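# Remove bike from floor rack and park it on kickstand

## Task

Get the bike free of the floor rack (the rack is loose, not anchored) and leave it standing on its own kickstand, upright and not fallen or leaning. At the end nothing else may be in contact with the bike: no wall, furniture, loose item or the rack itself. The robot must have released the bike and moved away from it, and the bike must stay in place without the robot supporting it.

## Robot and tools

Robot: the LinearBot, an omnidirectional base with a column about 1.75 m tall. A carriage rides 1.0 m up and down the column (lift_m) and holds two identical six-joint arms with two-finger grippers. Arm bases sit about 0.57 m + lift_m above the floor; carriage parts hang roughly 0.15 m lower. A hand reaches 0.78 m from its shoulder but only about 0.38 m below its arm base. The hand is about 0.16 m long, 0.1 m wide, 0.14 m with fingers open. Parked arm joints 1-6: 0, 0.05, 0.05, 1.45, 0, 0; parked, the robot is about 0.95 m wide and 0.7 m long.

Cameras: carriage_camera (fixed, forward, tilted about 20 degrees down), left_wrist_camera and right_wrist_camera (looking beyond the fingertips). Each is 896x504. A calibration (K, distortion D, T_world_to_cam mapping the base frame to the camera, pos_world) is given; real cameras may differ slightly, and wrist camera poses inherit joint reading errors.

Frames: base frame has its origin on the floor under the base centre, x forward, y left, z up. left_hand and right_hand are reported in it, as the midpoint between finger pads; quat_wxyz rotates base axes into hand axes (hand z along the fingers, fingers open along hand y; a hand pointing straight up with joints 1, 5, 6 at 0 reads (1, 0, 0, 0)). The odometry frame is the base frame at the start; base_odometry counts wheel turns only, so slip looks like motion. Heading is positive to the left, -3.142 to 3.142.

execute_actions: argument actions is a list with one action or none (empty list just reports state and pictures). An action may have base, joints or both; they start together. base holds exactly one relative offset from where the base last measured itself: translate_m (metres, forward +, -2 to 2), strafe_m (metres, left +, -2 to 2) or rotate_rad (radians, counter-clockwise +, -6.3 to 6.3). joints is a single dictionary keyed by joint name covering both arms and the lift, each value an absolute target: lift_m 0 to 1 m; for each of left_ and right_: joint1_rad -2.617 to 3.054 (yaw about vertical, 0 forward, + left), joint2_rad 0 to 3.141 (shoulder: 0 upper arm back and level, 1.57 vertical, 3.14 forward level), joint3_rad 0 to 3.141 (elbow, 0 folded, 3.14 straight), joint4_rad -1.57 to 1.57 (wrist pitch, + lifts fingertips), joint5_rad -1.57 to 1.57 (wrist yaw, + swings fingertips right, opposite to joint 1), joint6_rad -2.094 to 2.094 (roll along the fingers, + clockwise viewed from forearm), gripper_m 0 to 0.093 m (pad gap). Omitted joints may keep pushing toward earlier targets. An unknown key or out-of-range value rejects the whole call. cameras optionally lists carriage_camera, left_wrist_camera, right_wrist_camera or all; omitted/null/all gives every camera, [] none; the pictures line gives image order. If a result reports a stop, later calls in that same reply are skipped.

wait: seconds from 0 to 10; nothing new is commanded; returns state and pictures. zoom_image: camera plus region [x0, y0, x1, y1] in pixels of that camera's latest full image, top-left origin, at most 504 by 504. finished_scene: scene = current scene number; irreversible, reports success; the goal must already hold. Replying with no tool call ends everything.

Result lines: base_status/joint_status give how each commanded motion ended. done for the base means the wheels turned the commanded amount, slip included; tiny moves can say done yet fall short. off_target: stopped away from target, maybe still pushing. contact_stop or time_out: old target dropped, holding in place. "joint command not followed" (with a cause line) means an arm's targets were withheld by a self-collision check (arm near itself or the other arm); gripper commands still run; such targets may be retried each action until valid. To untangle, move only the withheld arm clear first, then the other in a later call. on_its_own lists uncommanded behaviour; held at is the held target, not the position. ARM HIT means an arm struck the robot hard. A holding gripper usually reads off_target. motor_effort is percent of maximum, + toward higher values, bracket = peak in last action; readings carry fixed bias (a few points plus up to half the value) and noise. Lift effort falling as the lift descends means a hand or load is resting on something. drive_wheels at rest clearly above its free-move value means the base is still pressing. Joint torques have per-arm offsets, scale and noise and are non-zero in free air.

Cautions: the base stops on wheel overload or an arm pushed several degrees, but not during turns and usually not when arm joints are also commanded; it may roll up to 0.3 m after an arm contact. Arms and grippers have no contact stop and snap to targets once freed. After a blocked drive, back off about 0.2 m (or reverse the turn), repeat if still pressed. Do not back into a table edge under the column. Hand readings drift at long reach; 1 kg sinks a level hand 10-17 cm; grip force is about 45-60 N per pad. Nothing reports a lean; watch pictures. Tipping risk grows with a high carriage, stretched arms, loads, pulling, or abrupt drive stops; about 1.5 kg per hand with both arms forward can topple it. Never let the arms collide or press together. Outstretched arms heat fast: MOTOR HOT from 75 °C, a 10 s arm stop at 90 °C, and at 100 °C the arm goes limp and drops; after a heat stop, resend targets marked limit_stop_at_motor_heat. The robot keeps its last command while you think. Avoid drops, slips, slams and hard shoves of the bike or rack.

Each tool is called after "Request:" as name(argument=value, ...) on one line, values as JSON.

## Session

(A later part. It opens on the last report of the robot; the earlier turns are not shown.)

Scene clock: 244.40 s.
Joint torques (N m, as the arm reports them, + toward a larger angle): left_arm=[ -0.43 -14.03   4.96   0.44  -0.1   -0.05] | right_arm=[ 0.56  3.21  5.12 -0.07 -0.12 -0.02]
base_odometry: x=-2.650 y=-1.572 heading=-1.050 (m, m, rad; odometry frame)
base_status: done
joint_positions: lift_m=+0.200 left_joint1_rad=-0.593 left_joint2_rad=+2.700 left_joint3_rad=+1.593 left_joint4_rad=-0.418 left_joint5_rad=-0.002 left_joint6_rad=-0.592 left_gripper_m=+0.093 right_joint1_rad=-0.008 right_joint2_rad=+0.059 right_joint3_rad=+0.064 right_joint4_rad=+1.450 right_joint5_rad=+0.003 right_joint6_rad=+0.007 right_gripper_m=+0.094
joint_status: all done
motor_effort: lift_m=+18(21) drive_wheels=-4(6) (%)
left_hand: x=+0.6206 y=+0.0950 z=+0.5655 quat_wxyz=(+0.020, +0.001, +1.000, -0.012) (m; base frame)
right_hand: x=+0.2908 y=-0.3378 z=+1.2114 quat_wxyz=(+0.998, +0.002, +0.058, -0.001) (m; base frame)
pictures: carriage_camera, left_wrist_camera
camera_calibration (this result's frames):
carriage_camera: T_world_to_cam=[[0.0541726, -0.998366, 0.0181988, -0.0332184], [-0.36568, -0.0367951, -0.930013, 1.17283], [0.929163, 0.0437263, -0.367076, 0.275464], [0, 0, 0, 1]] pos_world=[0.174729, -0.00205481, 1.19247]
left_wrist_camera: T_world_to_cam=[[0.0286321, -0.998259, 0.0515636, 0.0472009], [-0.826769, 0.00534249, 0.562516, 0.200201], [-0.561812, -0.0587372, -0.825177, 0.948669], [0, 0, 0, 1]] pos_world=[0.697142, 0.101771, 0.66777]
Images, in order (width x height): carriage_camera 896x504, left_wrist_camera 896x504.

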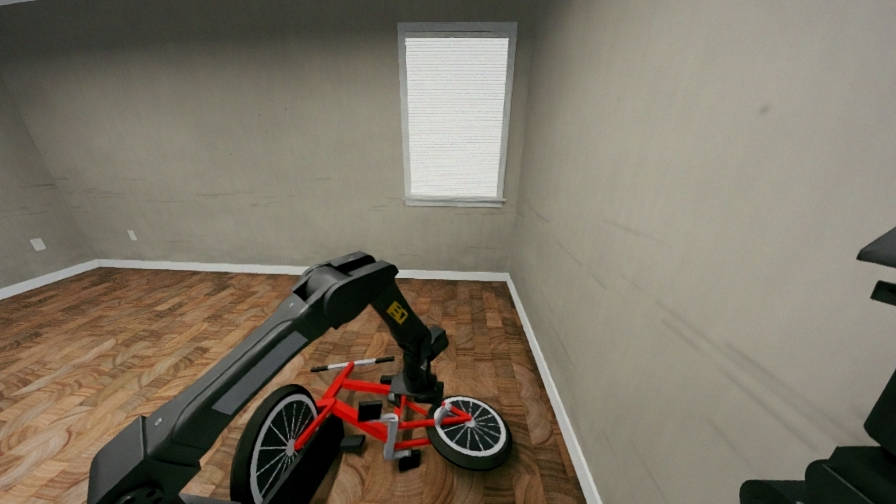

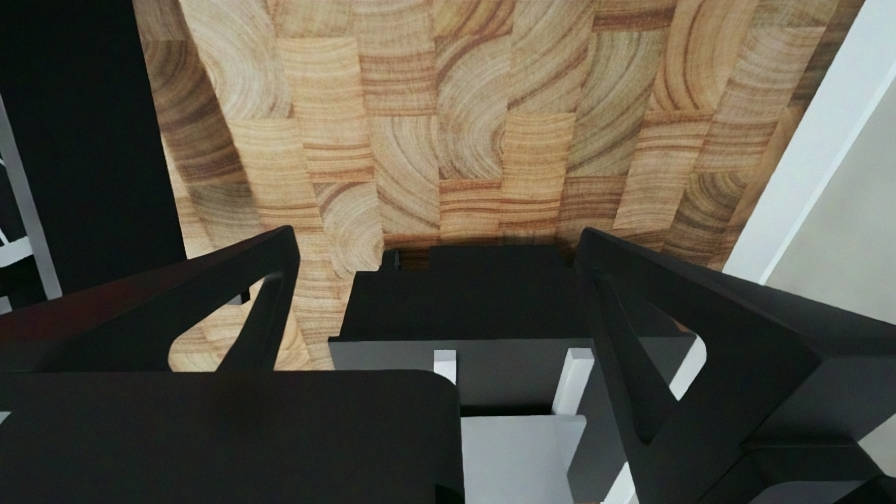

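Request:
execute_actions(actions=[{"base":{"translate_m":0.21},"joints":{"left_joint1_rad":-0.8,"left_joint6_rad":-0.8,"lift_m":0.12}}], cameras=["carriage_camera","left_wrist_camera"])

Scene clock: 250.97 s.
Joint torques (N m, as the arm reports them, + toward a larger angle): left_arm=[  0.53 -13.94   4.86   0.45  -0.16  -0.07] | right_arm=[ 0.54  3.2   5.09 -0.09 -0.13 -0.02]
base_odometry: x=-2.546 y=-1.754 heading=-1.051 (m, m, rad; odometry frame)
base_status: done
joint_positions: lift_m=+0.120 left_joint1_rad=-0.806 left_joint2_rad=+2.699 left_joint3_rad=+1.593 left_joint4_rad=-0.421 left_joint5_rad=+0.004 left_joint6_rad=-0.792 left_gripper_m=+0.093 right_joint1_rad=-0.008 right_joint2_rad=+0.059 right_joint3_rad=+0.064 right_joint4_rad=+1.451 right_joint5_rad=+0.003 right_joint6_rad=+0.007 right_gripper_m=+0.094
joint_status: all done
motor_effort: lift_m=+13(14) drive_wheels=-3(6) (%)
left_hand: x=+0.5602 y=+0.0244 z=+0.4862 quat_wxyz=(+0.013, +0.007, +1.000, -0.017) (m; base frame)
right_hand: x=+0.2906 y=-0.3378 z=+1.1320 quat_wxyz=(+0.998, +0.002, +0.058, -0.001) (m; base frame)
pictures: carriage_camera, left_wrist_camera
camera_calibration (this result's frames):
carriage_camera: T_world_to_cam=[[0.0541726, -0.998366, 0.0181988, -0.0317729], [-0.36568, -0.0367951, -0.930013, 1.09896], [0.929163, 0.0437263, -0.367076, 0.246308], [0, 0, 0, 1]] pos_world=[0.174729, -0.00205481, 1.11304]
left_wrist_camera: T_world_to_cam=[[0.0162807, -0.99801, 0.0609145, -0.0151007], [-0.819562, 0.0215785, 0.572584, 0.185906], [-0.572759, -0.0592453, -0.81758, 0.847584], [0, 0, 0, 1]] pos_world=[0.638069, 0.0311331, 0.587441]
Images, in order (width x height): carriage_camera 896x504, left_wrist_camera 896x504.

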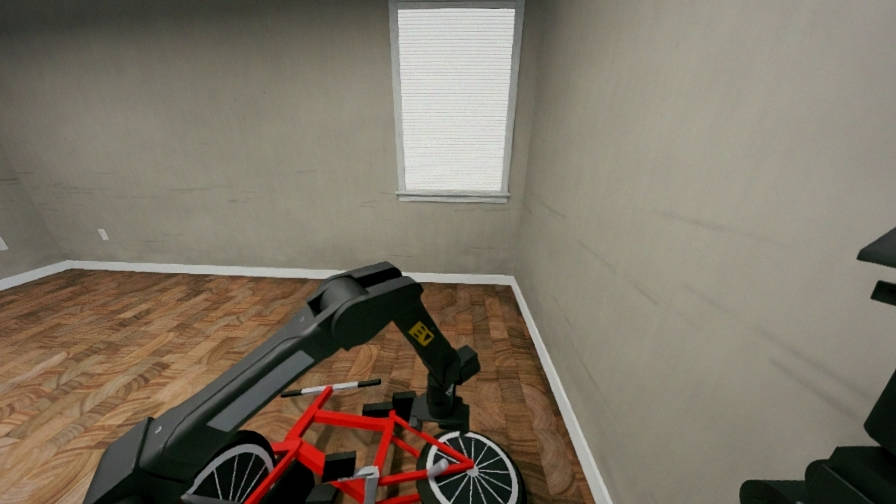

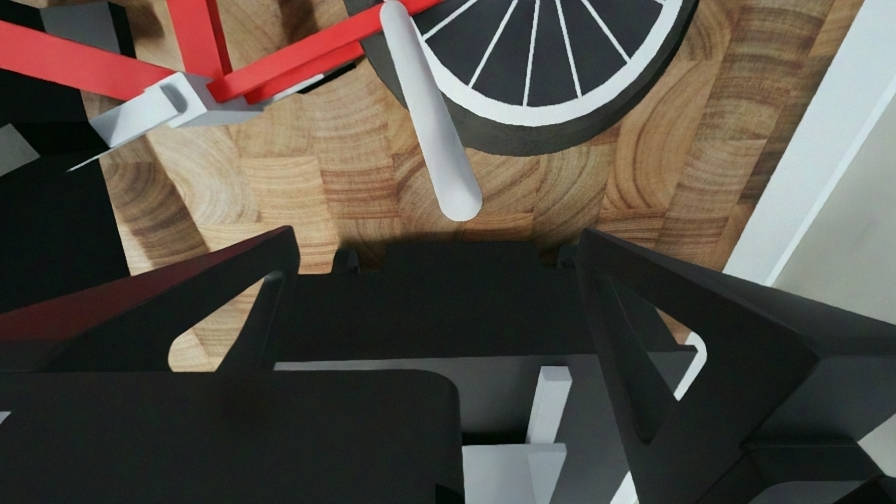

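Request:
execute_actions(actions=[{"base":{"translate_m":-0.09},"joints":{"lift_m":0.03}}], cameras=["carriage_camera","left_wrist_camera"])

Scene clock: 258.30 s.
Joint torques (N m, as the arm reports them, + toward a larger angle): left_arm=[  0.55 -13.98   4.89   0.42  -0.11  -0.07] | right_arm=[ 0.58  3.24  5.03 -0.07 -0.13 -0.03]
base_odometry: x=-2.590 y=-1.676 heading=-1.050 (m, m, rad; odometry frame)
base_status: done
joint_positions: lift_m=+0.030 left_joint1_rad=-0.806 left_joint2_rad=+2.700 left_joint3_rad=+1.593 left_joint4_rad=-0.419 left_joint5_rad=+0.001 left_joint6_rad=-0.792 left_gripper_m=+0.093 right_joint1_rad=-0.008 right_joint2_rad=+0.059 right_joint3_rad=+0.064 right_joint4_rad=+1.450 right_joint5_rad=+0.003 right_joint6_rad=+0.007 right_gripper_m=+0.094
joint_status: all done
motor_effort: lift_m=+13(14) drive_wheels=+3(9) (%)
left_hand: x=+0.5609 y=+0.0244 z=+0.3961 quat_wxyz=(+0.015, +0.007, +1.000, -0.017) (m; base frame)
right_hand: x=+0.2908 y=-0.3378 z=+1.0419 quat_wxyz=(+0.998, +0.002, +0.058, -0.001) (m; base frame)
pictures: carriage_camera, left_wrist_camera
camera_calibration (this result's frames):
carriage_camera: T_world_to_cam=[[0.0541726, -0.998366, 0.0181988, -0.0301351], [-0.36568, -0.0367951, -0.930013, 1.01526], [0.929163, 0.0437263, -0.367076, 0.213273], [0, 0, 0, 1]] pos_world=[0.174729, -0.00205481, 1.02304]
left_wrist_camera: T_world_to_cam=[[0.0165669, -0.998029, 0.0605283, -0.00965059], [-0.821727, 0.0208985, 0.569498, 0.240576], [-0.569641, -0.0591725, -0.819761, 0.773439], [0, 0, 0, 1]] pos_world=[0.63843, 0.0311071, 0.497611]
Images, in order (width x height): carriage_camera 896x504, left_wrist_camera 896x504.

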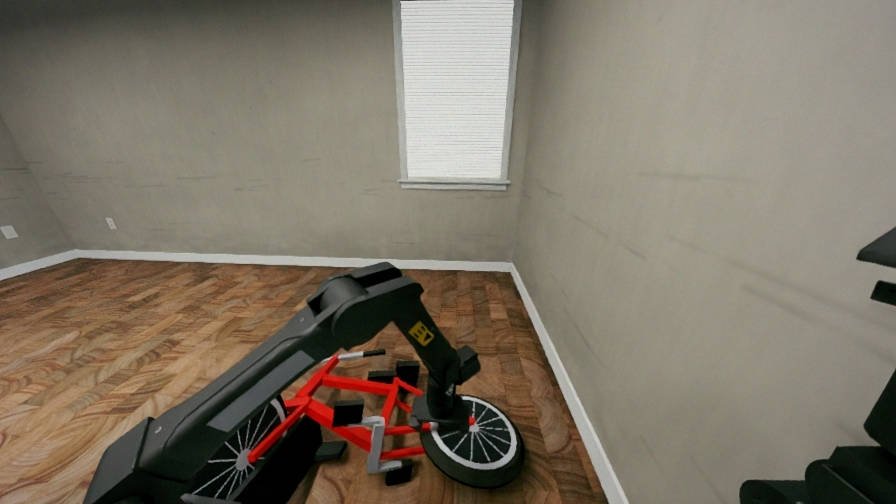

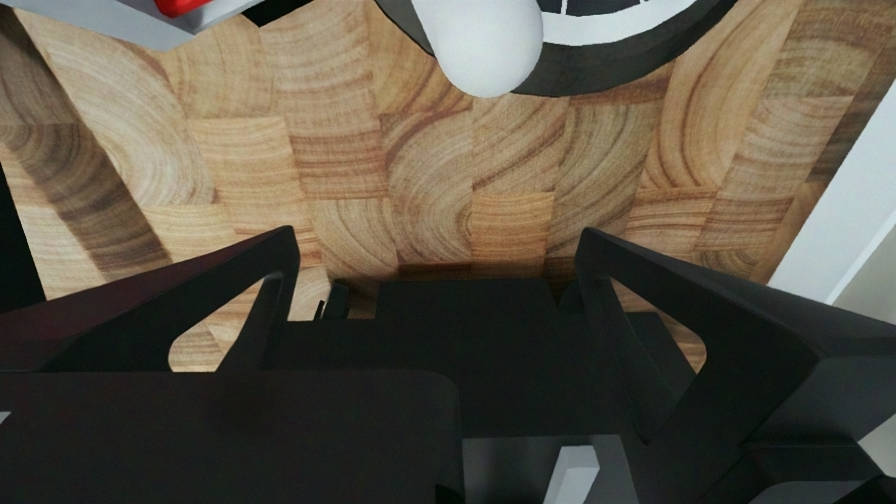

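Request:
execute_actions(actions=[{"base":{"translate_m":0.065},"joints":{"lift_m":0.03}}], cameras=["left_wrist_camera"])

Request:
execute_actions(actions=[{"joints":{"lift_m":0.0,"left_joint2_rad":2.76}}], cameras=["left_wrist_camera"])

Request:
execute_actions(actions=[{"joints":{"left_gripper_m":0.0}}], cameras=["left_wrist_camera","carriage_camera"])

Scene clock: 266.73 s.
Joint torques (N m, as the arm reports them, + toward a larger angle): left_arm=[  0.48 -14.06   4.92   0.43  -0.11  -0.06] | right_arm=[ 0.56  3.15  5.11 -0.07 -0.12 -0.02]
base_odometry: x=-2.558 y=-1.732 heading=-1.051 (m, m, rad; odometry frame)
base_status: done
joint_positions: lift_m=+0.030 left_joint1_rad=-0.806 left_joint2_rad=+2.700 left_joint3_rad=+1.593 left_joint4_rad=-0.420 left_joint5_rad=+0.001 left_joint6_rad=-0.792 left_gripper_m=+0.093 right_joint1_rad=-0.008 right_joint2_rad=+0.059 right_joint3_rad=+0.064 right_joint4_rad=+1.450 right_joint5_rad=+0.003 right_joint6_rad=+0.007 right_gripper_m=+0.094
joint_status: all done
motor_effort: lift_m=+13(13) drive_wheels=+2(7) (%)
left_hand: x=+0.5608 y=+0.0245 z=+0.3961 quat_wxyz=(+0.015, +0.007, +1.000, -0.016) (m; base frame)
right_hand: x=+0.2908 y=-0.3378 z=+1.0419 quat_wxyz=(+0.998, +0.002, +0.058, -0.001) (m; base frame)
pictures: left_wrist_camera
camera_calibration (this result's frames):
left_wrist_camera: T_world_to_cam=[[0.0165987, -0.998062, 0.0599702, -0.00930897], [-0.821426, 0.0205849, 0.569944, 0.240134], [-0.570074, -0.0587214, -0.819492, 0.773491], [0, 0, 0, 1]] pos_world=[0.638354, 0.0311864, 0.497566]
Images, in order (width x height): left_wrist_camera 896x504.

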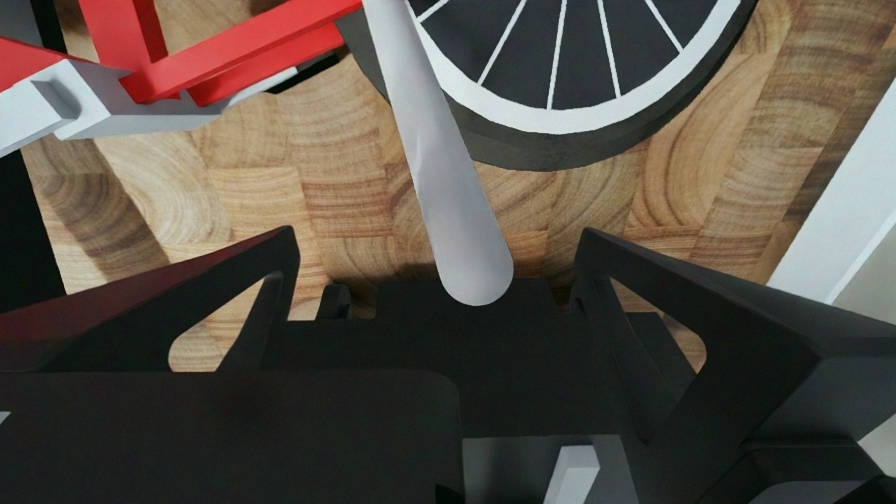

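Scene clock: 267.43 s.
Joint torques (N m, as the arm reports them, + toward a larger angle): left_arm=[  0.55 -14.49   4.4    0.28  -0.11  -0.08] | right_arm=[ 0.54  3.19  5.1  -0.07 -0.12 -0.02]
base_odometry: x=-2.558 y=-1.732 heading=-1.051 (m, m, rad; odometry frame)
base_status: not commanded
joint_positions: lift_m=+0.000 left_joint1_rad=-0.806 left_joint2_rad=+2.770 left_joint3_rad=+1.593 left_joint4_rad=-0.423 left_joint5_rad=+0.001 left_joint6_rad=-0.792 left_gripper_m=+0.093 right_joint1_rad=-0.008 right_joint2_rad=+0.059 right_joint3_rad=+0.064 right_joint4_rad=+1.450 right_joint5_rad=+0.003 right_joint6_rad=+0.007 right_gripper_m=+0.094
joint_status: all done
motor_effort: lift_m=+14(14) drive_wheels=+2(3) (%)
left_hand: x=+0.5438 y=+0.0423 z=+0.3380 quat_wxyz=(-0.010, +0.007, +1.000, +0.010) (m; base frame)
right_hand: x=+0.2908 y=-0.3378 z=+1.0120 quat_wxyz=(+0.998, +0.002, +0.058, -0.001) (m; base frame)
pictures: left_wrist_camera
camera_calibration (this result's frames):
left_wrist_camera: T_world_to_cam=[[0.0182669, -0.999815, 0.00601768, 0.0295838], [-0.79163, -0.0107863, 0.610906, 0.230222], [-0.610728, -0.0159231, -0.79168, 0.728168], [0, 0, 0, 1]] pos_world=[0.626423, 0.0436563, 0.435654]
Images, in order (width x height): left_wrist_camera 896x504.

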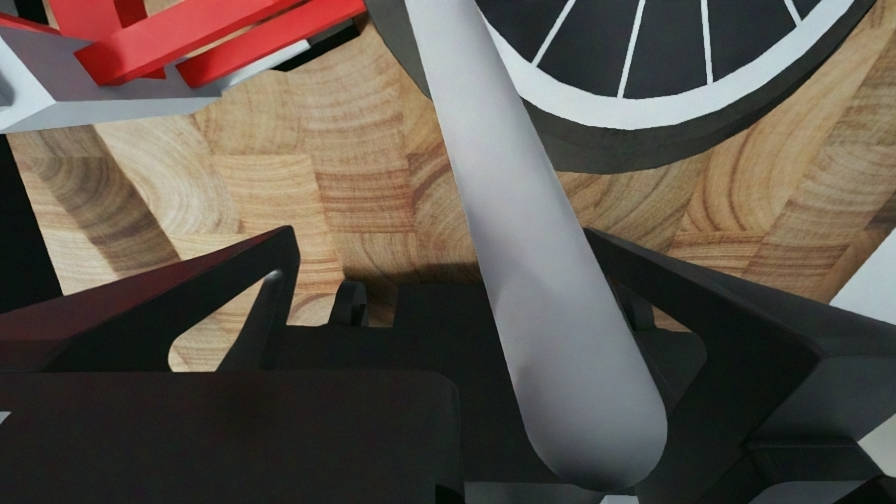

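Scene clock: 268.17 s.
Joint torques (N m, as the arm reports them, + toward a larger angle): left_arm=[  1.18 -12.69   3.78   0.24  -0.24   0.24] | right_arm=[ 0.53  3.25  5.08 -0.07 -0.14 -0.01]
base_odometry: x=-2.558 y=-1.732 heading=-1.051 (m, m, rad; odometry frame)
base_status: not commanded
joint_positions: lift_m=+0.000 left_joint1_rad=-0.815 left_joint2_rad=+2.743 left_joint3_rad=+1.607 left_joint4_rad=-0.403 left_joint5_rad=+0.017 left_joint6_rad=-0.823 left_gripper_m=+0.024 right_joint1_rad=-0.008 right_joint2_rad=+0.059 right_joint3_rad=+0.064 right_joint4_rad=+1.450 right_joint5_rad=+0.003 right_joint6_rad=+0.007 right_gripper_m=+0.094
joint_status: left_gripper_m off_target (ended at +0.024, target +0.000)
motor_effort: lift_m=+14(14) drive_wheels=+2(4) (%)
left_hand: x=+0.5535 y=+0.0229 z=+0.3511 quat_wxyz=(+0.005, -0.004, +1.000, -0.018) (m; base frame)
right_hand: x=+0.2908 y=-0.3378 z=+1.0120 quat_wxyz=(+0.998, +0.002, +0.058, -0.001) (m; base frame)
pictures: carriage_camera, left_wrist_camera
camera_calibration (this result's frames):
carriage_camera: T_world_to_cam=[[0.0541726, -0.998366, 0.0181988, -0.0295902], [-0.36568, -0.0367951, -0.930013, 0.987413], [0.929163, 0.0437263, -0.367076, 0.202281], [0, 0, 0, 1]] pos_world=[0.174729, -0.00205481, 0.993098]
left_wrist_camera: T_world_to_cam=[[0.0396934, -0.997306, 0.0616817, -0.0214486], [-0.809825, 0.00405235, 0.586658, 0.247877], [-0.585328, -0.0732378, -0.807482, 0.736875], [0, 0, 0, 1]] pos_world=[0.632902, 0.0315718, 0.450918]
Images, in order (width x height): carriage_camera 896x504, left_wrist_camera 896x504.

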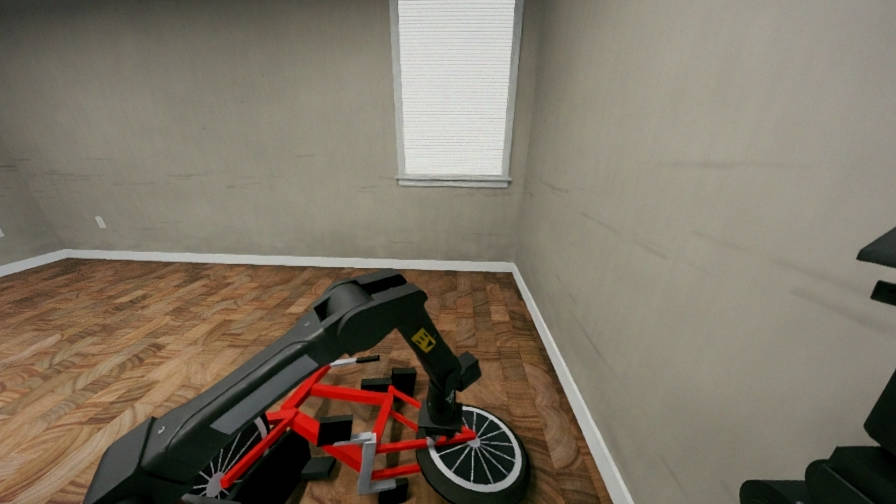

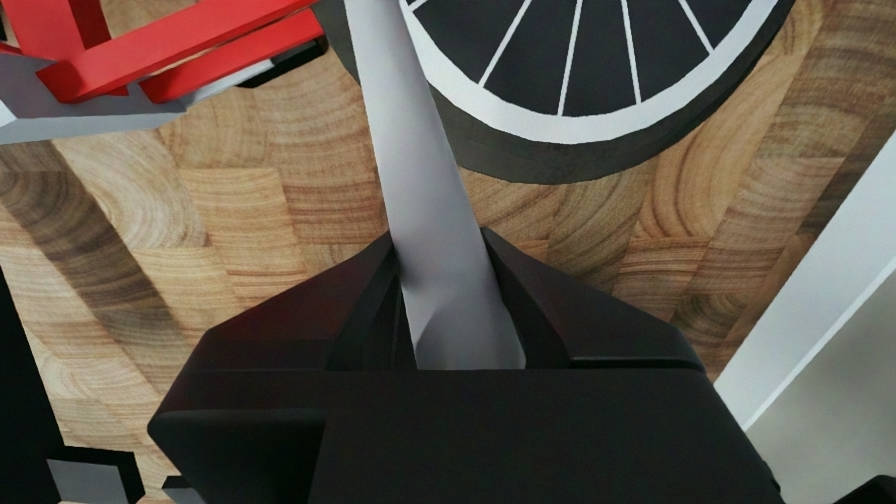

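Request:
execute_actions(actions=[{"base":{"translate_m":-0.1},"joints":{"left_joint2_rad":2.85}}], cameras=["left_wrist_camera","carriage_camera"])

Request:
execute_actions(actions=[{"base":{"translate_m":-0.08},"joints":{"left_joint2_rad":3.0}}], cameras=["left_wrist_camera","carriage_camera"])

Scene clock: 274.83 s.
Joint torques (N m, as the arm reports them, + toward a larger angle): left_arm=[ 2.2  -9.46  1.39  0.54 -0.17  0.25] | right_arm=[ 0.55  3.16  5.09 -0.04 -0.11  0.  ]
base_odometry: x=-2.608 y=-1.646 heading=-1.051 (m, m, rad; odometry frame)
base_status: done
joint_positions: lift_m=+0.000 left_joint1_rad=-0.828 left_joint2_rad=+2.795 left_joint3_rad=+1.640 left_joint4_rad=-0.446 left_joint5_rad=+0.005 left_joint6_rad=-0.827 left_gripper_m=+0.022 right_joint1_rad=-0.008 right_joint2_rad=+0.059 right_joint3_rad=+0.064 right_joint4_rad=+1.449 right_joint5_rad=+0.003 right_joint6_rad=+0.007 right_gripper_m=+0.094
joint_status: left_joint2_rad off_target (ended at +2.795, target +2.850)
motor_effort: lift_m=+13(14) drive_wheels=-3(11) (%)
left_hand: x=+0.5411 y=+0.0308 z=+0.3351 quat_wxyz=(-0.012, +0.001, +1.000, +0.009) (m; base frame)
right_hand: x=+0.2909 y=-0.3378 z=+1.0120 quat_wxyz=(+0.998, +0.002, +0.058, -0.001) (m; base frame)
pictures: carriage_camera, left_wrist_camera
camera_calibration (this result's frames):
carriage_camera: T_world_to_cam=[[0.0541726, -0.998366, 0.0181988, -0.0295902], [-0.36568, -0.0367951, -0.930013, 0.987413], [0.929163, 0.0437263, -0.367076, 0.202281], [0, 0, 0, 1]] pos_world=[0.174729, -0.00205481, 0.993098]
left_wrist_camera: T_world_to_cam=[[0.0309798, -0.999494, 0.00720556, 0.0108972], [-0.78949, -0.0200482, 0.613436, 0.227973], [-0.612981, -0.0246928, -0.789711, 0.724896], [0, 0, 0, 1]] pos_world=[0.623993, 0.0333618, 0.432533]
Images, in order (width x height): carriage_camera 896x504, left_wrist_camera 896x504.

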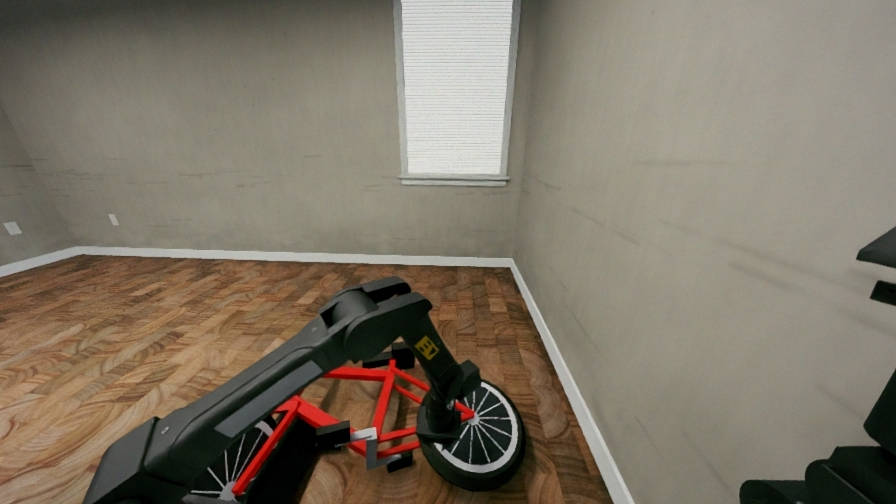

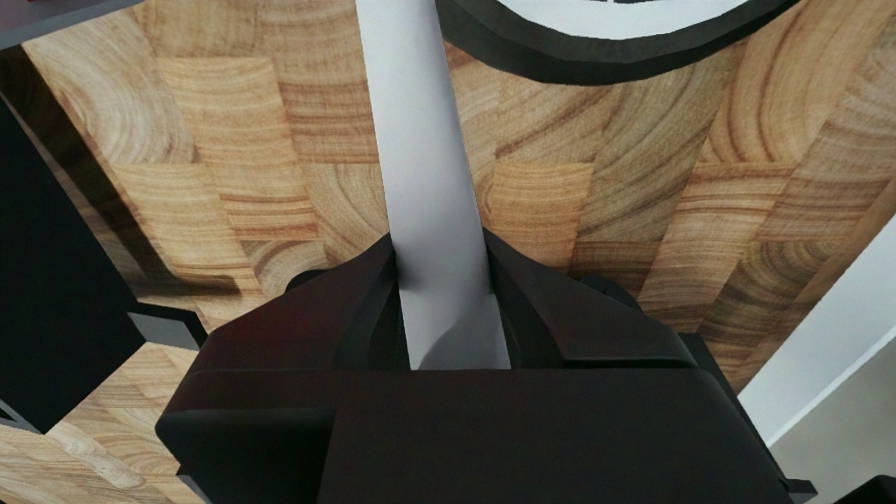

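Scene clock: 276.23 s.
Joint torques (N m, as the arm reports them, + toward a larger angle): left_arm=[-1.09 -2.32 -0.12 -0.94  0.98  0.84] | right_arm=[ 0.55  3.21  5.07 -0.07 -0.12 -0.03]
base_odometry: x=-2.648 y=-1.576 heading=-1.051 (m, m, rad; odometry frame)
base_status: done
joint_positions: lift_m=+0.000 left_joint1_rad=-0.784 left_joint2_rad=+2.855 left_joint3_rad=+1.665 left_joint4_rad=-0.254 left_joint5_rad=-0.133 left_joint6_rad=-0.889 left_gripper_m=+0.022 right_joint1_rad=-0.008 right_joint2_rad=+0.059 right_joint3_rad=+0.064 right_joint4_rad=+1.449 right_joint5_rad=+0.003 right_joint6_rad=+0.007 right_gripper_m=+0.094
joint_status: left_joint2_rad off_target (ended at +2.855, target +3.000)
motor_effort: lift_m=+14(12) drive_wheels=+1(11) (%)
left_hand: x=+0.5966 y=+0.0350 z=+0.3180 quat_wxyz=(+0.092, -0.056, +0.994, -0.002) (m; base frame)
right_hand: x=+0.2909 y=-0.3378 z=+1.0120 quat_wxyz=(+0.998, +0.002, +0.058, -0.001) (m; base frame)
pictures: carriage_camera, left_wrist_camera
camera_calibration (this result's frames):
carriage_camera: T_world_to_cam=[[0.0541726, -0.998366, 0.0181988, -0.0295902], [-0.36568, -0.0367951, -0.930013, 0.987413], [0.929163, 0.0437263, -0.367076, 0.202281], [0, 0, 0, 1]] pos_world=[0.174729, -0.00205481, 0.993098]
left_wrist_camera: T_world_to_cam=[[0.137767, -0.989369, 0.0465825, -0.0631085], [-0.892739, -0.103667, 0.438487, 0.402484], [-0.428997, -0.101995, -0.897529, 0.672677], [0, 0, 0, 1]] pos_world=[0.656584, 0.0478964, 0.430203]
Images, in order (width x height): carriage_camera 896x504, left_wrist_camera 896x504.

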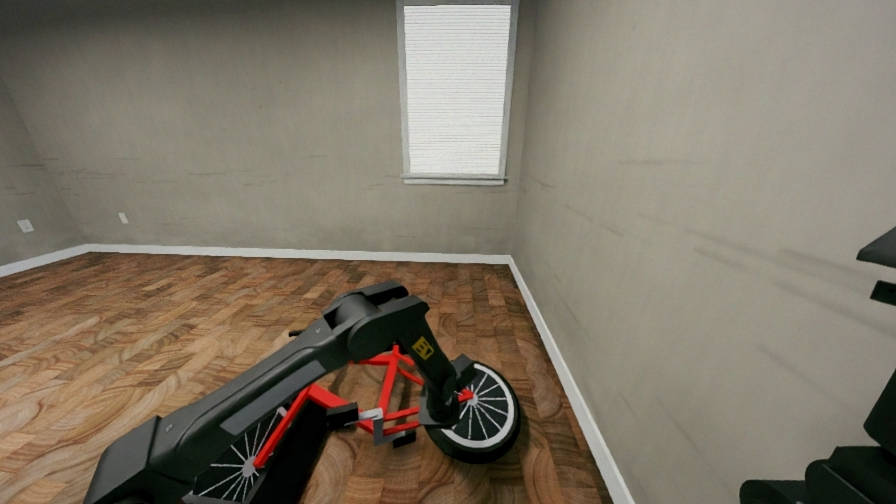

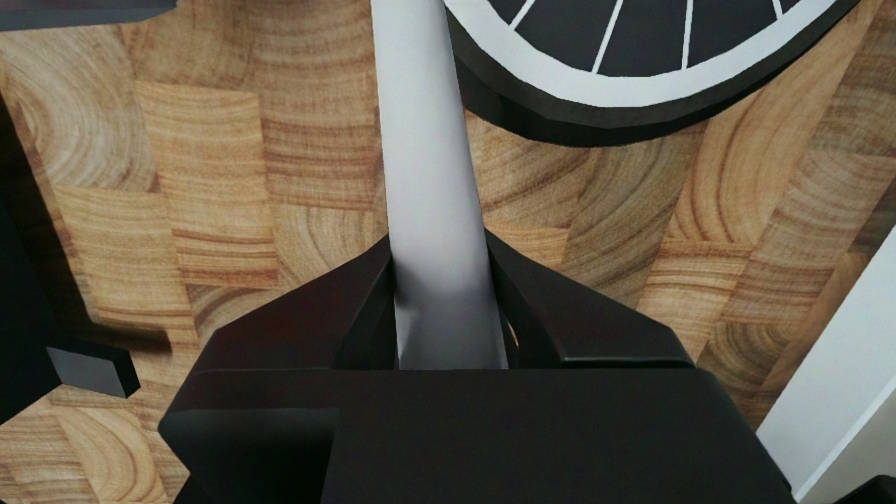

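Request:
execute_actions(actions=[{"base":{"translate_m":-0.08},"joints":{"left_joint2_rad":3.14,"left_joint3_rad":1.5,"left_joint4_rad":-0.2}}], cameras=["left_wrist_camera","carriage_camera"])

Scene clock: 283.03 s.
Joint torques (N m, as the arm reports them, + toward a larger angle): left_arm=[ 1.28 -5.76 -2.56 -1.27  0.04  0.18] | right_arm=[ 0.52  3.23  5.13 -0.06 -0.11 -0.02]
base_odometry: x=-2.687 y=-1.507 heading=-1.051 (m, m, rad; odometry frame)
base_status: done
joint_positions: lift_m=+0.000 left_joint1_rad=-0.815 left_joint2_rad=+3.052 left_joint3_rad=+1.578 left_joint4_rad=-0.009 left_joint5_rad=-0.018 left_joint6_rad=-0.818 left_gripper_m=+0.018 right_joint1_rad=-0.008 right_joint2_rad=+0.059 right_joint3_rad=+0.064 right_joint4_rad=+1.450 right_joint5_rad=+0.003 right_joint6_rad=+0.007 right_gripper_m=+0.094
joint_status: left_joint2_rad off_target (ended at +3.052, target +3.140); left_joint3_rad off_target (ended at +1.578, target +1.500); left_joint4_rad off_target (ended at -0.009, target -0.200)
motor_effort: lift_m=+12(14) drive_wheels=-1(8) (%)
left_hand: x=+0.5291 y=+0.0570 z=+0.2315 quat_wxyz=(+0.036, -0.002, +0.999, -0.026) (m; base frame)
right_hand: x=+0.2908 y=-0.3378 z=+1.0120 quat_wxyz=(+0.998, +0.002, +0.058, -0.001) (m; base frame)
pictures: carriage_camera, left_wrist_camera
camera_calibration (this result's frames):
carriage_camera: T_world_to_cam=[[0.0541726, -0.998366, 0.0181988, -0.0295905], [-0.36568, -0.0367951, -0.930013, 0.987432], [0.929163, 0.0437263, -0.367076, 0.202288], [0, 0, 0, 1]] pos_world=[0.174729, -0.00205481, 0.993118]
left_wrist_camera: T_world_to_cam=[[0.0312415, -0.996339, 0.079573, 0.0211357], [-0.845033, 0.0161884, 0.534469, 0.328173], [-0.5338, -0.0839395, -0.841434, 0.609827], [0, 0, 0, 1]] pos_world=[0.602183, 0.0669343, 0.336049]
Images, in order (width x height): carriage_camera 896x504, left_wrist_camera 896x504.

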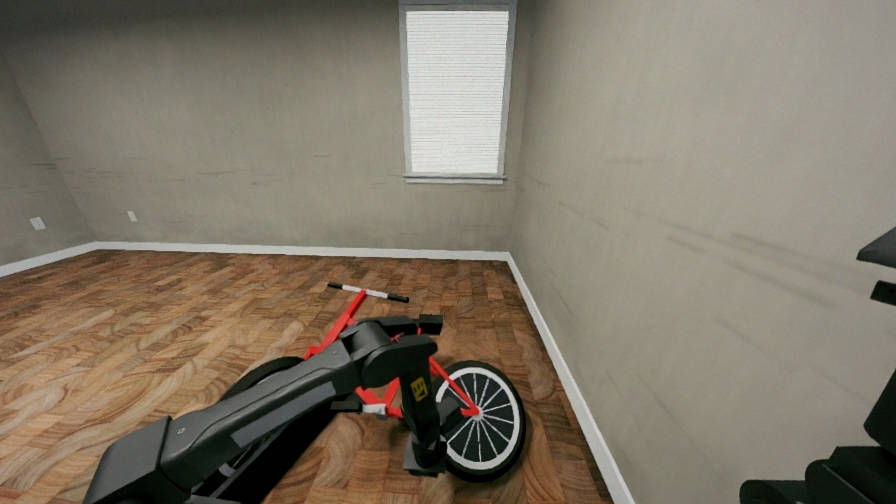

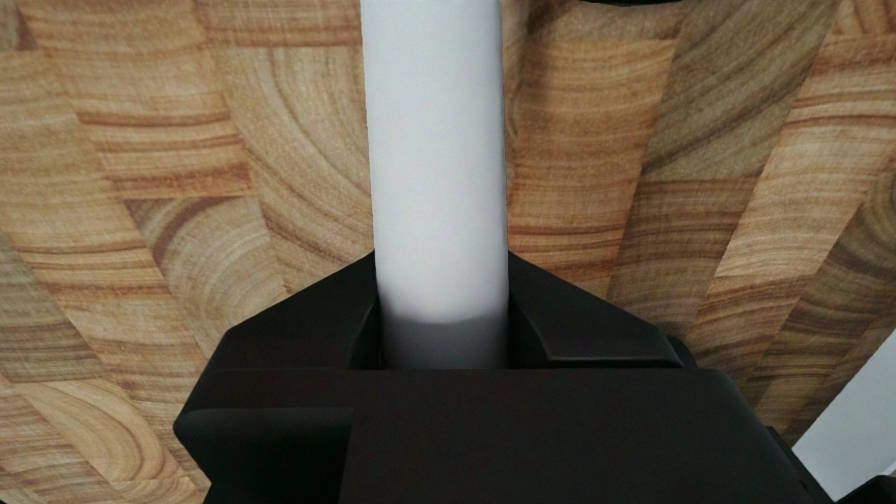

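Request:
execute_actions(actions=[{"joints":{"right_joint2_rad":2.2,"right_joint3_rad":2.1,"right_joint4_rad":-0.5,"right_joint1_rad":0.3,"right_gripper_m":0.093,"right_joint6_rad":1.0}}], cameras=["carriage_camera"])

Request:
execute_actions(actions=[{"joints":{"right_joint1_rad":0.58,"right_joint2_rad":2.45,"right_joint3_rad":2.25}}], cameras=["carriage_camera","right_wrist_camera"])

Scene clock: 296.60 s.
Joint torques (N m, as the arm reports them, + toward a larger angle): left_arm=[ 1.26 -5.7  -2.63 -1.25  0.03  0.18] | right_arm=[  0.49 -13.48   8.85   1.86  -0.08   0.09]
base_odometry: x=-2.687 y=-1.507 heading=-1.051 (m, m, rad; odometry frame)
base_status: not commanded
joint_positions: lift_m=+0.000 left_joint1_rad=-0.815 left_joint2_rad=+3.052 left_joint3_rad=+1.578 left_joint4_rad=-0.012 left_joint5_rad=-0.017 left_joint6_rad=-0.816 left_gripper_m=+0.018 right_joint1_rad=+0.295 right_joint2_rad=+2.198 right_joint3_rad=+2.084 right_joint4_rad=-0.486 right_joint5_rad=+0.003 right_joint6_rad=+0.992 right_gripper_m=+0.093
joint_status: all done
motor_effort: lift_m=+14(15) drive_wheels=-1(1) (%)
left_hand: x=+0.5285 y=+0.0574 z=+0.2315 quat_wxyz=(+0.035, -0.001, +0.999, -0.025) (m; base frame)
right_hand: x=+0.8622 y=-0.1549 z=+0.7977 quat_wxyz=(+0.374, +0.303, +0.831, +0.279) (m; base frame)
pictures: carriage_camera
camera_calibration (this result's frames):
carriage_camera: T_world_to_cam=[[0.0541726, -0.998366, 0.0181988, -0.0295905], [-0.36568, -0.0367951, -0.930013, 0.987432], [0.929163, 0.0437263, -0.367076, 0.202288], [0, 0, 0, 1]] pos_world=[0.174729, -0.00205481, 0.993119]
Images, in order (width x height): carriage_camera 896x504.

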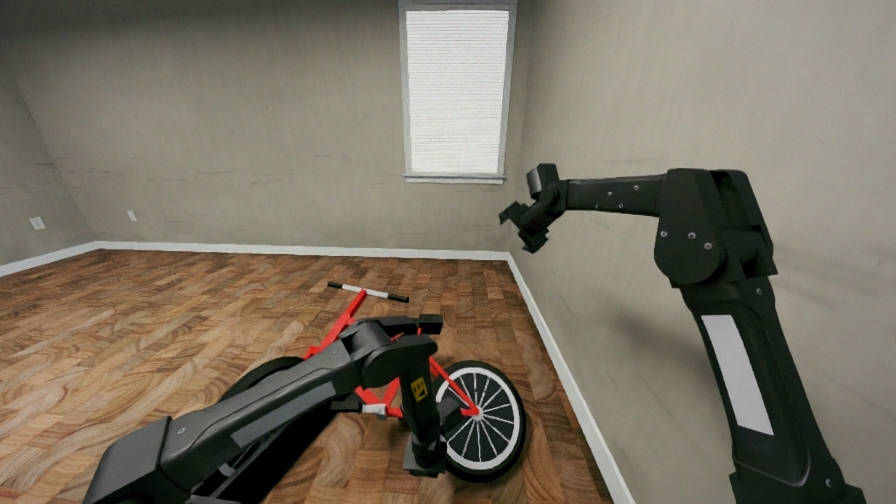

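Scene clock: 297.77 s.
Joint torques (N m, as the arm reports them, + toward a larger angle): left_arm=[ 1.22 -5.8  -2.58 -1.23  0.02  0.16] | right_arm=[  0.33 -15.4    7.81   1.87  -0.01   0.1 ]
base_odometry: x=-2.687 y=-1.507 heading=-1.051 (m, m, rad; odometry frame)
base_status: not commanded
joint_positions: lift_m=+0.000 left_joint1_rad=-0.815 left_joint2_rad=+3.052 left_joint3_rad=+1.578 left_joint4_rad=-0.012 left_joint5_rad=-0.017 left_joint6_rad=-0.816 left_gripper_m=+0.018 right_joint1_rad=+0.577 right_joint2_rad=+2.450 right_joint3_rad=+2.250 right_joint4_rad=-0.499 right_joint5_rad=-0.005 right_joint6_rad=+0.992 right_gripper_m=+0.093
joint_status: all done
motor_effort: lift_m=+14(14) drive_wheels=+1(1) (%)
left_hand: x=+0.5284 y=+0.0575 z=+0.2315 quat_wxyz=(+0.035, -0.001, +0.999, -0.025) (m; base frame)
right_hand: x=+0.8169 y=+0.0257 z=+0.7114 quat_wxyz=(+0.297, +0.186, +0.887, +0.300) (m; base frame)
pictures: carriage_camera, right_wrist_camera
camera_calibration (this result's frames):
carriage_camera: T_world_to_cam=[[0.0541726, -0.998366, 0.0181988, -0.0295905], [-0.36568, -0.0367951, -0.930013, 0.987432], [0.929163, 0.0437263, -0.367076, 0.202288], [0, 0, 0, 1]] pos_world=[0.174729, -0.00205481, 0.993119]
right_wrist_camera: T_world_to_cam=[[-0.192756, -0.736034, -0.648921, 0.63843], [-0.980275, 0.173868, 0.0939732, 0.728524], [0.0436591, 0.654235, -0.75503, 0.61029], [0, 0, 0, 1]] pos_world=[0.81057, -0.056034, 0.806616]
Images, in order (width x height): carriage_camera 896x504, right_wrist_camera 896x504.

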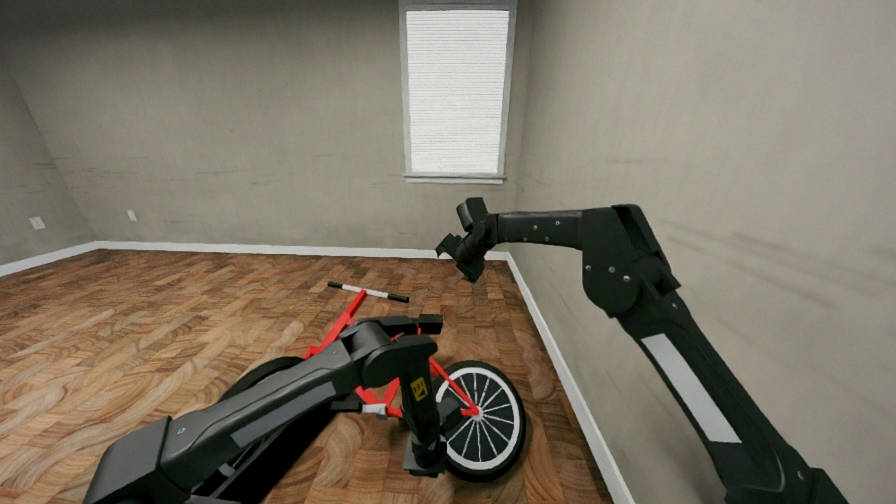

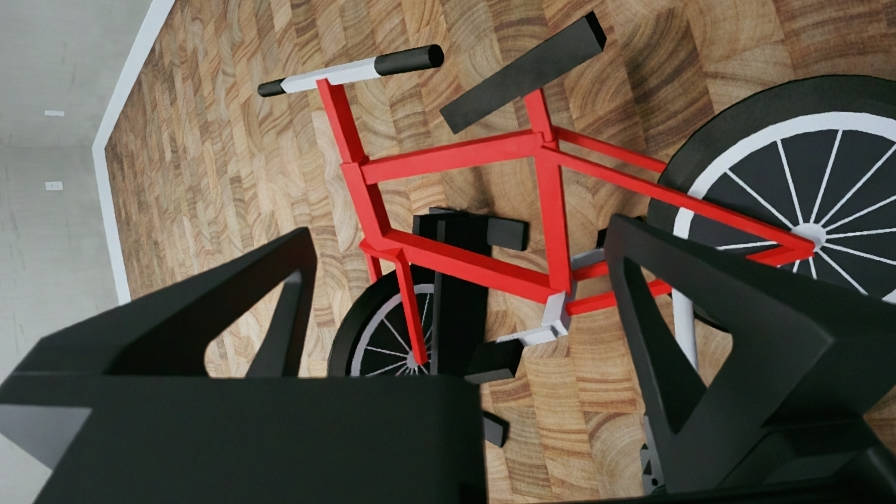

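Request:
execute_actions(actions=[{"base":{"translate_m":0.1},"joints":{"right_joint1_rad":0,"right_joint2_rad":0.05,"right_joint3_rad":0.05,"right_joint4_rad":1.45,"right_joint6_rad":0,"left_joint2_rad":2.95,"left_joint3_rad":1.6,"left_joint4_rad":-0.3}}], cameras=[])

Request:
execute_actions(actions=[{"base":{"translate_m":0.13},"joints":{"left_joint2_rad":2.74,"left_joint4_rad":-0.42}}], cameras=[])

Request:
execute_actions(actions=[{"joints":{"left_gripper_m":0.093}}], cameras=[])

Request:
execute_actions(actions=[{"joints":{"lift_m":0.12}}], cameras=[])

Request:
execute_actions(actions=[{"base":{"translate_m":-0.1},"joints":{"left_joint1_rad":-0.35,"left_joint6_rad":-0.35}}], cameras=["carriage_camera","left_wrist_camera"])

Scene clock: 321.90 s.
Joint torques (N m, as the arm reports them, + toward a larger angle): left_arm=[-1.72 -5.14  3.3   1.21 -0.24  0.05] | right_arm=[ 0.67  3.13  4.77 -0.13 -0.16 -0.02]
base_odometry: x=-2.638 y=-1.594 heading=-1.051 (m, m, rad; odometry frame)
base_status: done
joint_positions: lift_m=+0.000 left_joint1_rad=-0.775 left_joint2_rad=+2.849 left_joint3_rad=+1.604 left_joint4_rad=-0.412 left_joint5_rad=+0.018 left_joint6_rad=-0.803 left_gripper_m=+0.018 right_joint1_rad=-0.007 right_joint2_rad=+0.061 right_joint3_rad=+0.068 right_joint4_rad=+1.455 right_joint5_rad=+0.008 right_joint6_rad=+0.008 right_gripper_m=+0.093
joint_status: left_joint2_rad off_target (ended at +2.849, target +2.950); left_joint4_rad off_target (ended at -0.412, target -0.300); the others done
motor_effort: lift_m=+13(12) drive_wheels=+1(4) (%)
left_hand: x=+0.5353 y=+0.0640 z=+0.3094 quat_wxyz=(-0.037, -0.014, +0.999, +0.024) (m; base frame)
right_hand: x=+0.2889 y=-0.3386 z=+1.0133 quat_wxyz=(+0.999, +0.004, +0.054, +0.000) (m; base frame)
pictures: none
No camera images: the call's "cameras" was empty. Leave "cameras" out to get every camera's image.

Scene clock: 323.63 s.
Joint torques (N m, as the arm reports them, + toward a larger angle): left_arm=[  1.79 -16.01   4.55   0.42  -0.92   0.92] | right_arm=[ 0.67  3.12  4.74 -0.12 -0.17 -0.02]
base_odometry: x=-2.573 y=-1.707 heading=-1.052 (m, m, rad; odometry frame)
base_status: done
joint_positions: lift_m=+0.000 left_joint1_rad=-0.823 left_joint2_rad=+2.767 left_joint3_rad=+1.590 left_joint4_rad=-0.433 left_joint5_rad=+0.101 left_joint6_rad=-0.896 left_gripper_m=+0.020 right_joint1_rad=-0.007 right_joint2_rad=+0.061 right_joint3_rad=+0.068 right_joint4_rad=+1.454 right_joint5_rad=+0.008 right_joint6_rad=+0.008 right_gripper_m=+0.093
joint_status: all done
motor_effort: lift_m=+14(14) drive_wheels=-4(6) (%)
left_hand: x=+0.5243 y=+0.0280 z=+0.3395 quat_wxyz=(-0.051, -0.037, +0.998, -0.018) (m; base frame)
right_hand: x=+0.2891 y=-0.3386 z=+1.0133 quat_wxyz=(+0.998, +0.004, +0.055, +0.000) (m; base frame)
pictures: none
No camera images: the call's "cameras" was empty. Leave "cameras" out to get every camera's image.

Scene clock: 324.37 s.
Joint torques (N m, as the arm reports them, + toward a larger angle): left_arm=[  0.55 -14.97   4.66   0.37  -0.16   0.09] | right_arm=[ 0.62  3.08  4.73 -0.13 -0.16 -0.03]
base_odometry: x=-2.573 y=-1.707 heading=-1.051 (m, m, rad; odometry frame)
base_status: not commanded
joint_positions: lift_m=+0.000 left_joint1_rad=-0.806 left_joint2_rad=+2.754 left_joint3_rad=+1.590 left_joint4_rad=-0.424 left_joint5_rad=+0.009 left_joint6_rad=-0.810 left_gripper_m=+0.093 right_joint1_rad=-0.007 right_joint2_rad=+0.061 right_joint3_rad=+0.068 right_joint4_rad=+1.454 right_joint5_rad=+0.008 right_joint6_rad=+0.008 right_gripper_m=+0.093
joint_status: all done
motor_effort: lift_m=+13(14) drive_wheels=+2(3) (%)
left_hand: x=+0.5455 y=+0.0384 z=+0.3439 quat_wxyz=(-0.009, -0.002, +1.000, +0.003) (m; base frame)
right_hand: x=+0.2891 y=-0.3386 z=+1.0133 quat_wxyz=(+0.998, +0.004, +0.055, +0.000) (m; base frame)
pictures: none
No camera images: the call's "cameras" was empty. Leave "cameras" out to get every camera's image.

Scene clock: 325.37 s.
Joint torques (N m, as the arm reports them, + toward a larger angle): left_arm=[  0.54 -13.86   4.76   0.32  -0.13   0.09] | right_arm=[ 0.64  3.08  4.79 -0.12 -0.17 -0.03]
base_odometry: x=-2.573 y=-1.707 heading=-1.051 (m, m, rad; odometry frame)
base_status: not commanded
joint_positions: lift_m=+0.120 left_joint1_rad=-0.806 left_joint2_rad=+2.740 left_joint3_rad=+1.590 left_joint4_rad=-0.420 left_joint5_rad=+0.003 left_joint6_rad=-0.808 left_gripper_m=+0.093 right_joint1_rad=-0.007 right_joint2_rad=+0.061 right_joint3_rad=+0.068 right_joint4_rad=+1.454 right_joint5_rad=+0.007 right_joint6_rad=+0.008 right_gripper_m=+0.093
joint_status: all done
motor_effort: lift_m=+16(21) drive_wheels=+2(2) (%)
left_hand: x=+0.5505 y=+0.0348 z=+0.4688 quat_wxyz=(-0.001, -0.001, +1.000, -0.002) (m; base frame)
right_hand: x=+0.2893 y=-0.3384 z=+1.1325 quat_wxyz=(+0.998, +0.004, +0.055, +0.000) (m; base frame)
pictures: none
No camera images: the call's "cameras" was empty. Leave "cameras" out to get every camera's image.

Scene clock: 326.93 s.
Joint torques (N m, as the arm reports them, + toward a larger angle): left_arm=[ -0.46 -13.91   4.83   0.33  -0.06   0.08] | right_arm=[ 0.65  3.09  4.85 -0.11 -0.17 -0.03]
base_odometry: x=-2.623 y=-1.620 heading=-1.051 (m, m, rad; odometry frame)
base_status: done
joint_positions: lift_m=+0.120 left_joint1_rad=-0.342 left_joint2_rad=+2.740 left_joint3_rad=+1.590 left_joint4_rad=-0.417 left_joint5_rad=-0.004 left_joint6_rad=-0.359 left_gripper_m=+0.093 right_joint1_rad=-0.007 right_joint2_rad=+0.061 right_joint3_rad=+0.068 right_joint4_rad=+1.453 right_joint5_rad=+0.007 right_joint6_rad=+0.008 right_gripper_m=+0.093
joint_status: all done
motor_effort: lift_m=+16(16) drive_wheels=+1(7) (%)
left_hand: x=+0.6561 y=+0.1969 z=+0.4688 quat_wxyz=(+0.003, -0.008, +1.000, +0.001) (m; base frame)
right_hand: x=+0.2895 y=-0.3384 z=+1.1325 quat_wxyz=(+0.998, +0.004, +0.055, +0.000) (m; base frame)
pictures: carriage_camera, left_wrist_camera
camera_calibration (this result's frames):
carriage_camera: T_world_to_cam=[[0.0541726, -0.998366, 0.0181988, -0.0317631], [-0.36568, -0.0367951, -0.930013, 1.09845], [0.929163, 0.0437263, -0.367076, 0.246109], [0, 0, 0, 1]] pos_world=[0.174729, -0.00205481, 1.1125]
left_wrist_camera: T_world_to_cam=[[0.0478968, -0.998546, 0.0247431, 0.152875], [-0.806941, -0.024083, 0.590141, 0.263232], [-0.588687, -0.0482321, -0.806921, 0.901835], [0, 0, 0, 1]] pos_world=[0.735989, 0.20249, 0.568583]
Images, in order (width x height): carriage_camera 896x504, left_wrist_camera 896x504.

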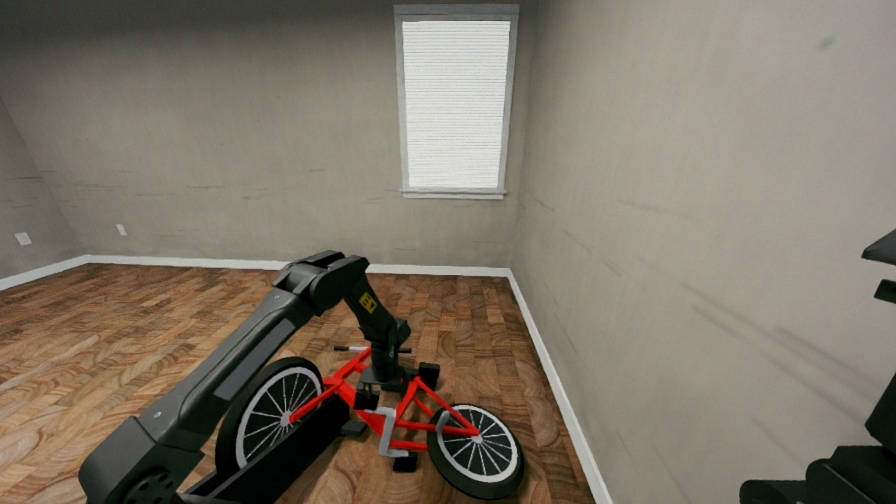

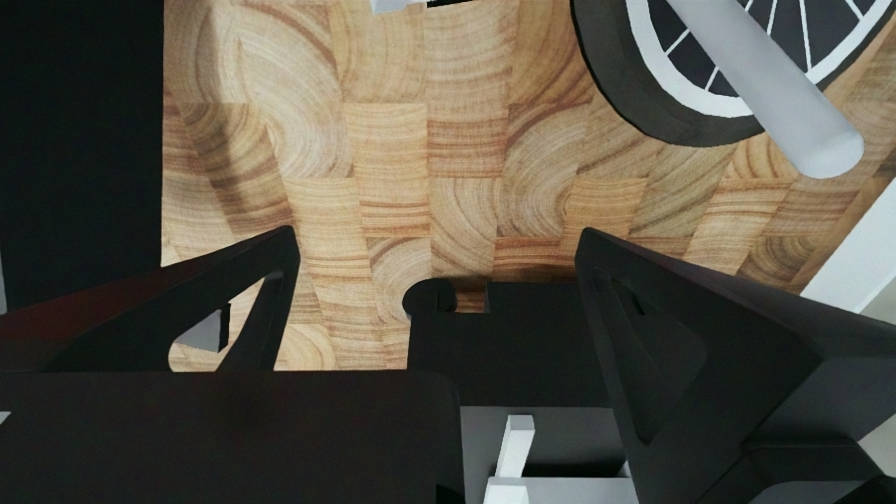

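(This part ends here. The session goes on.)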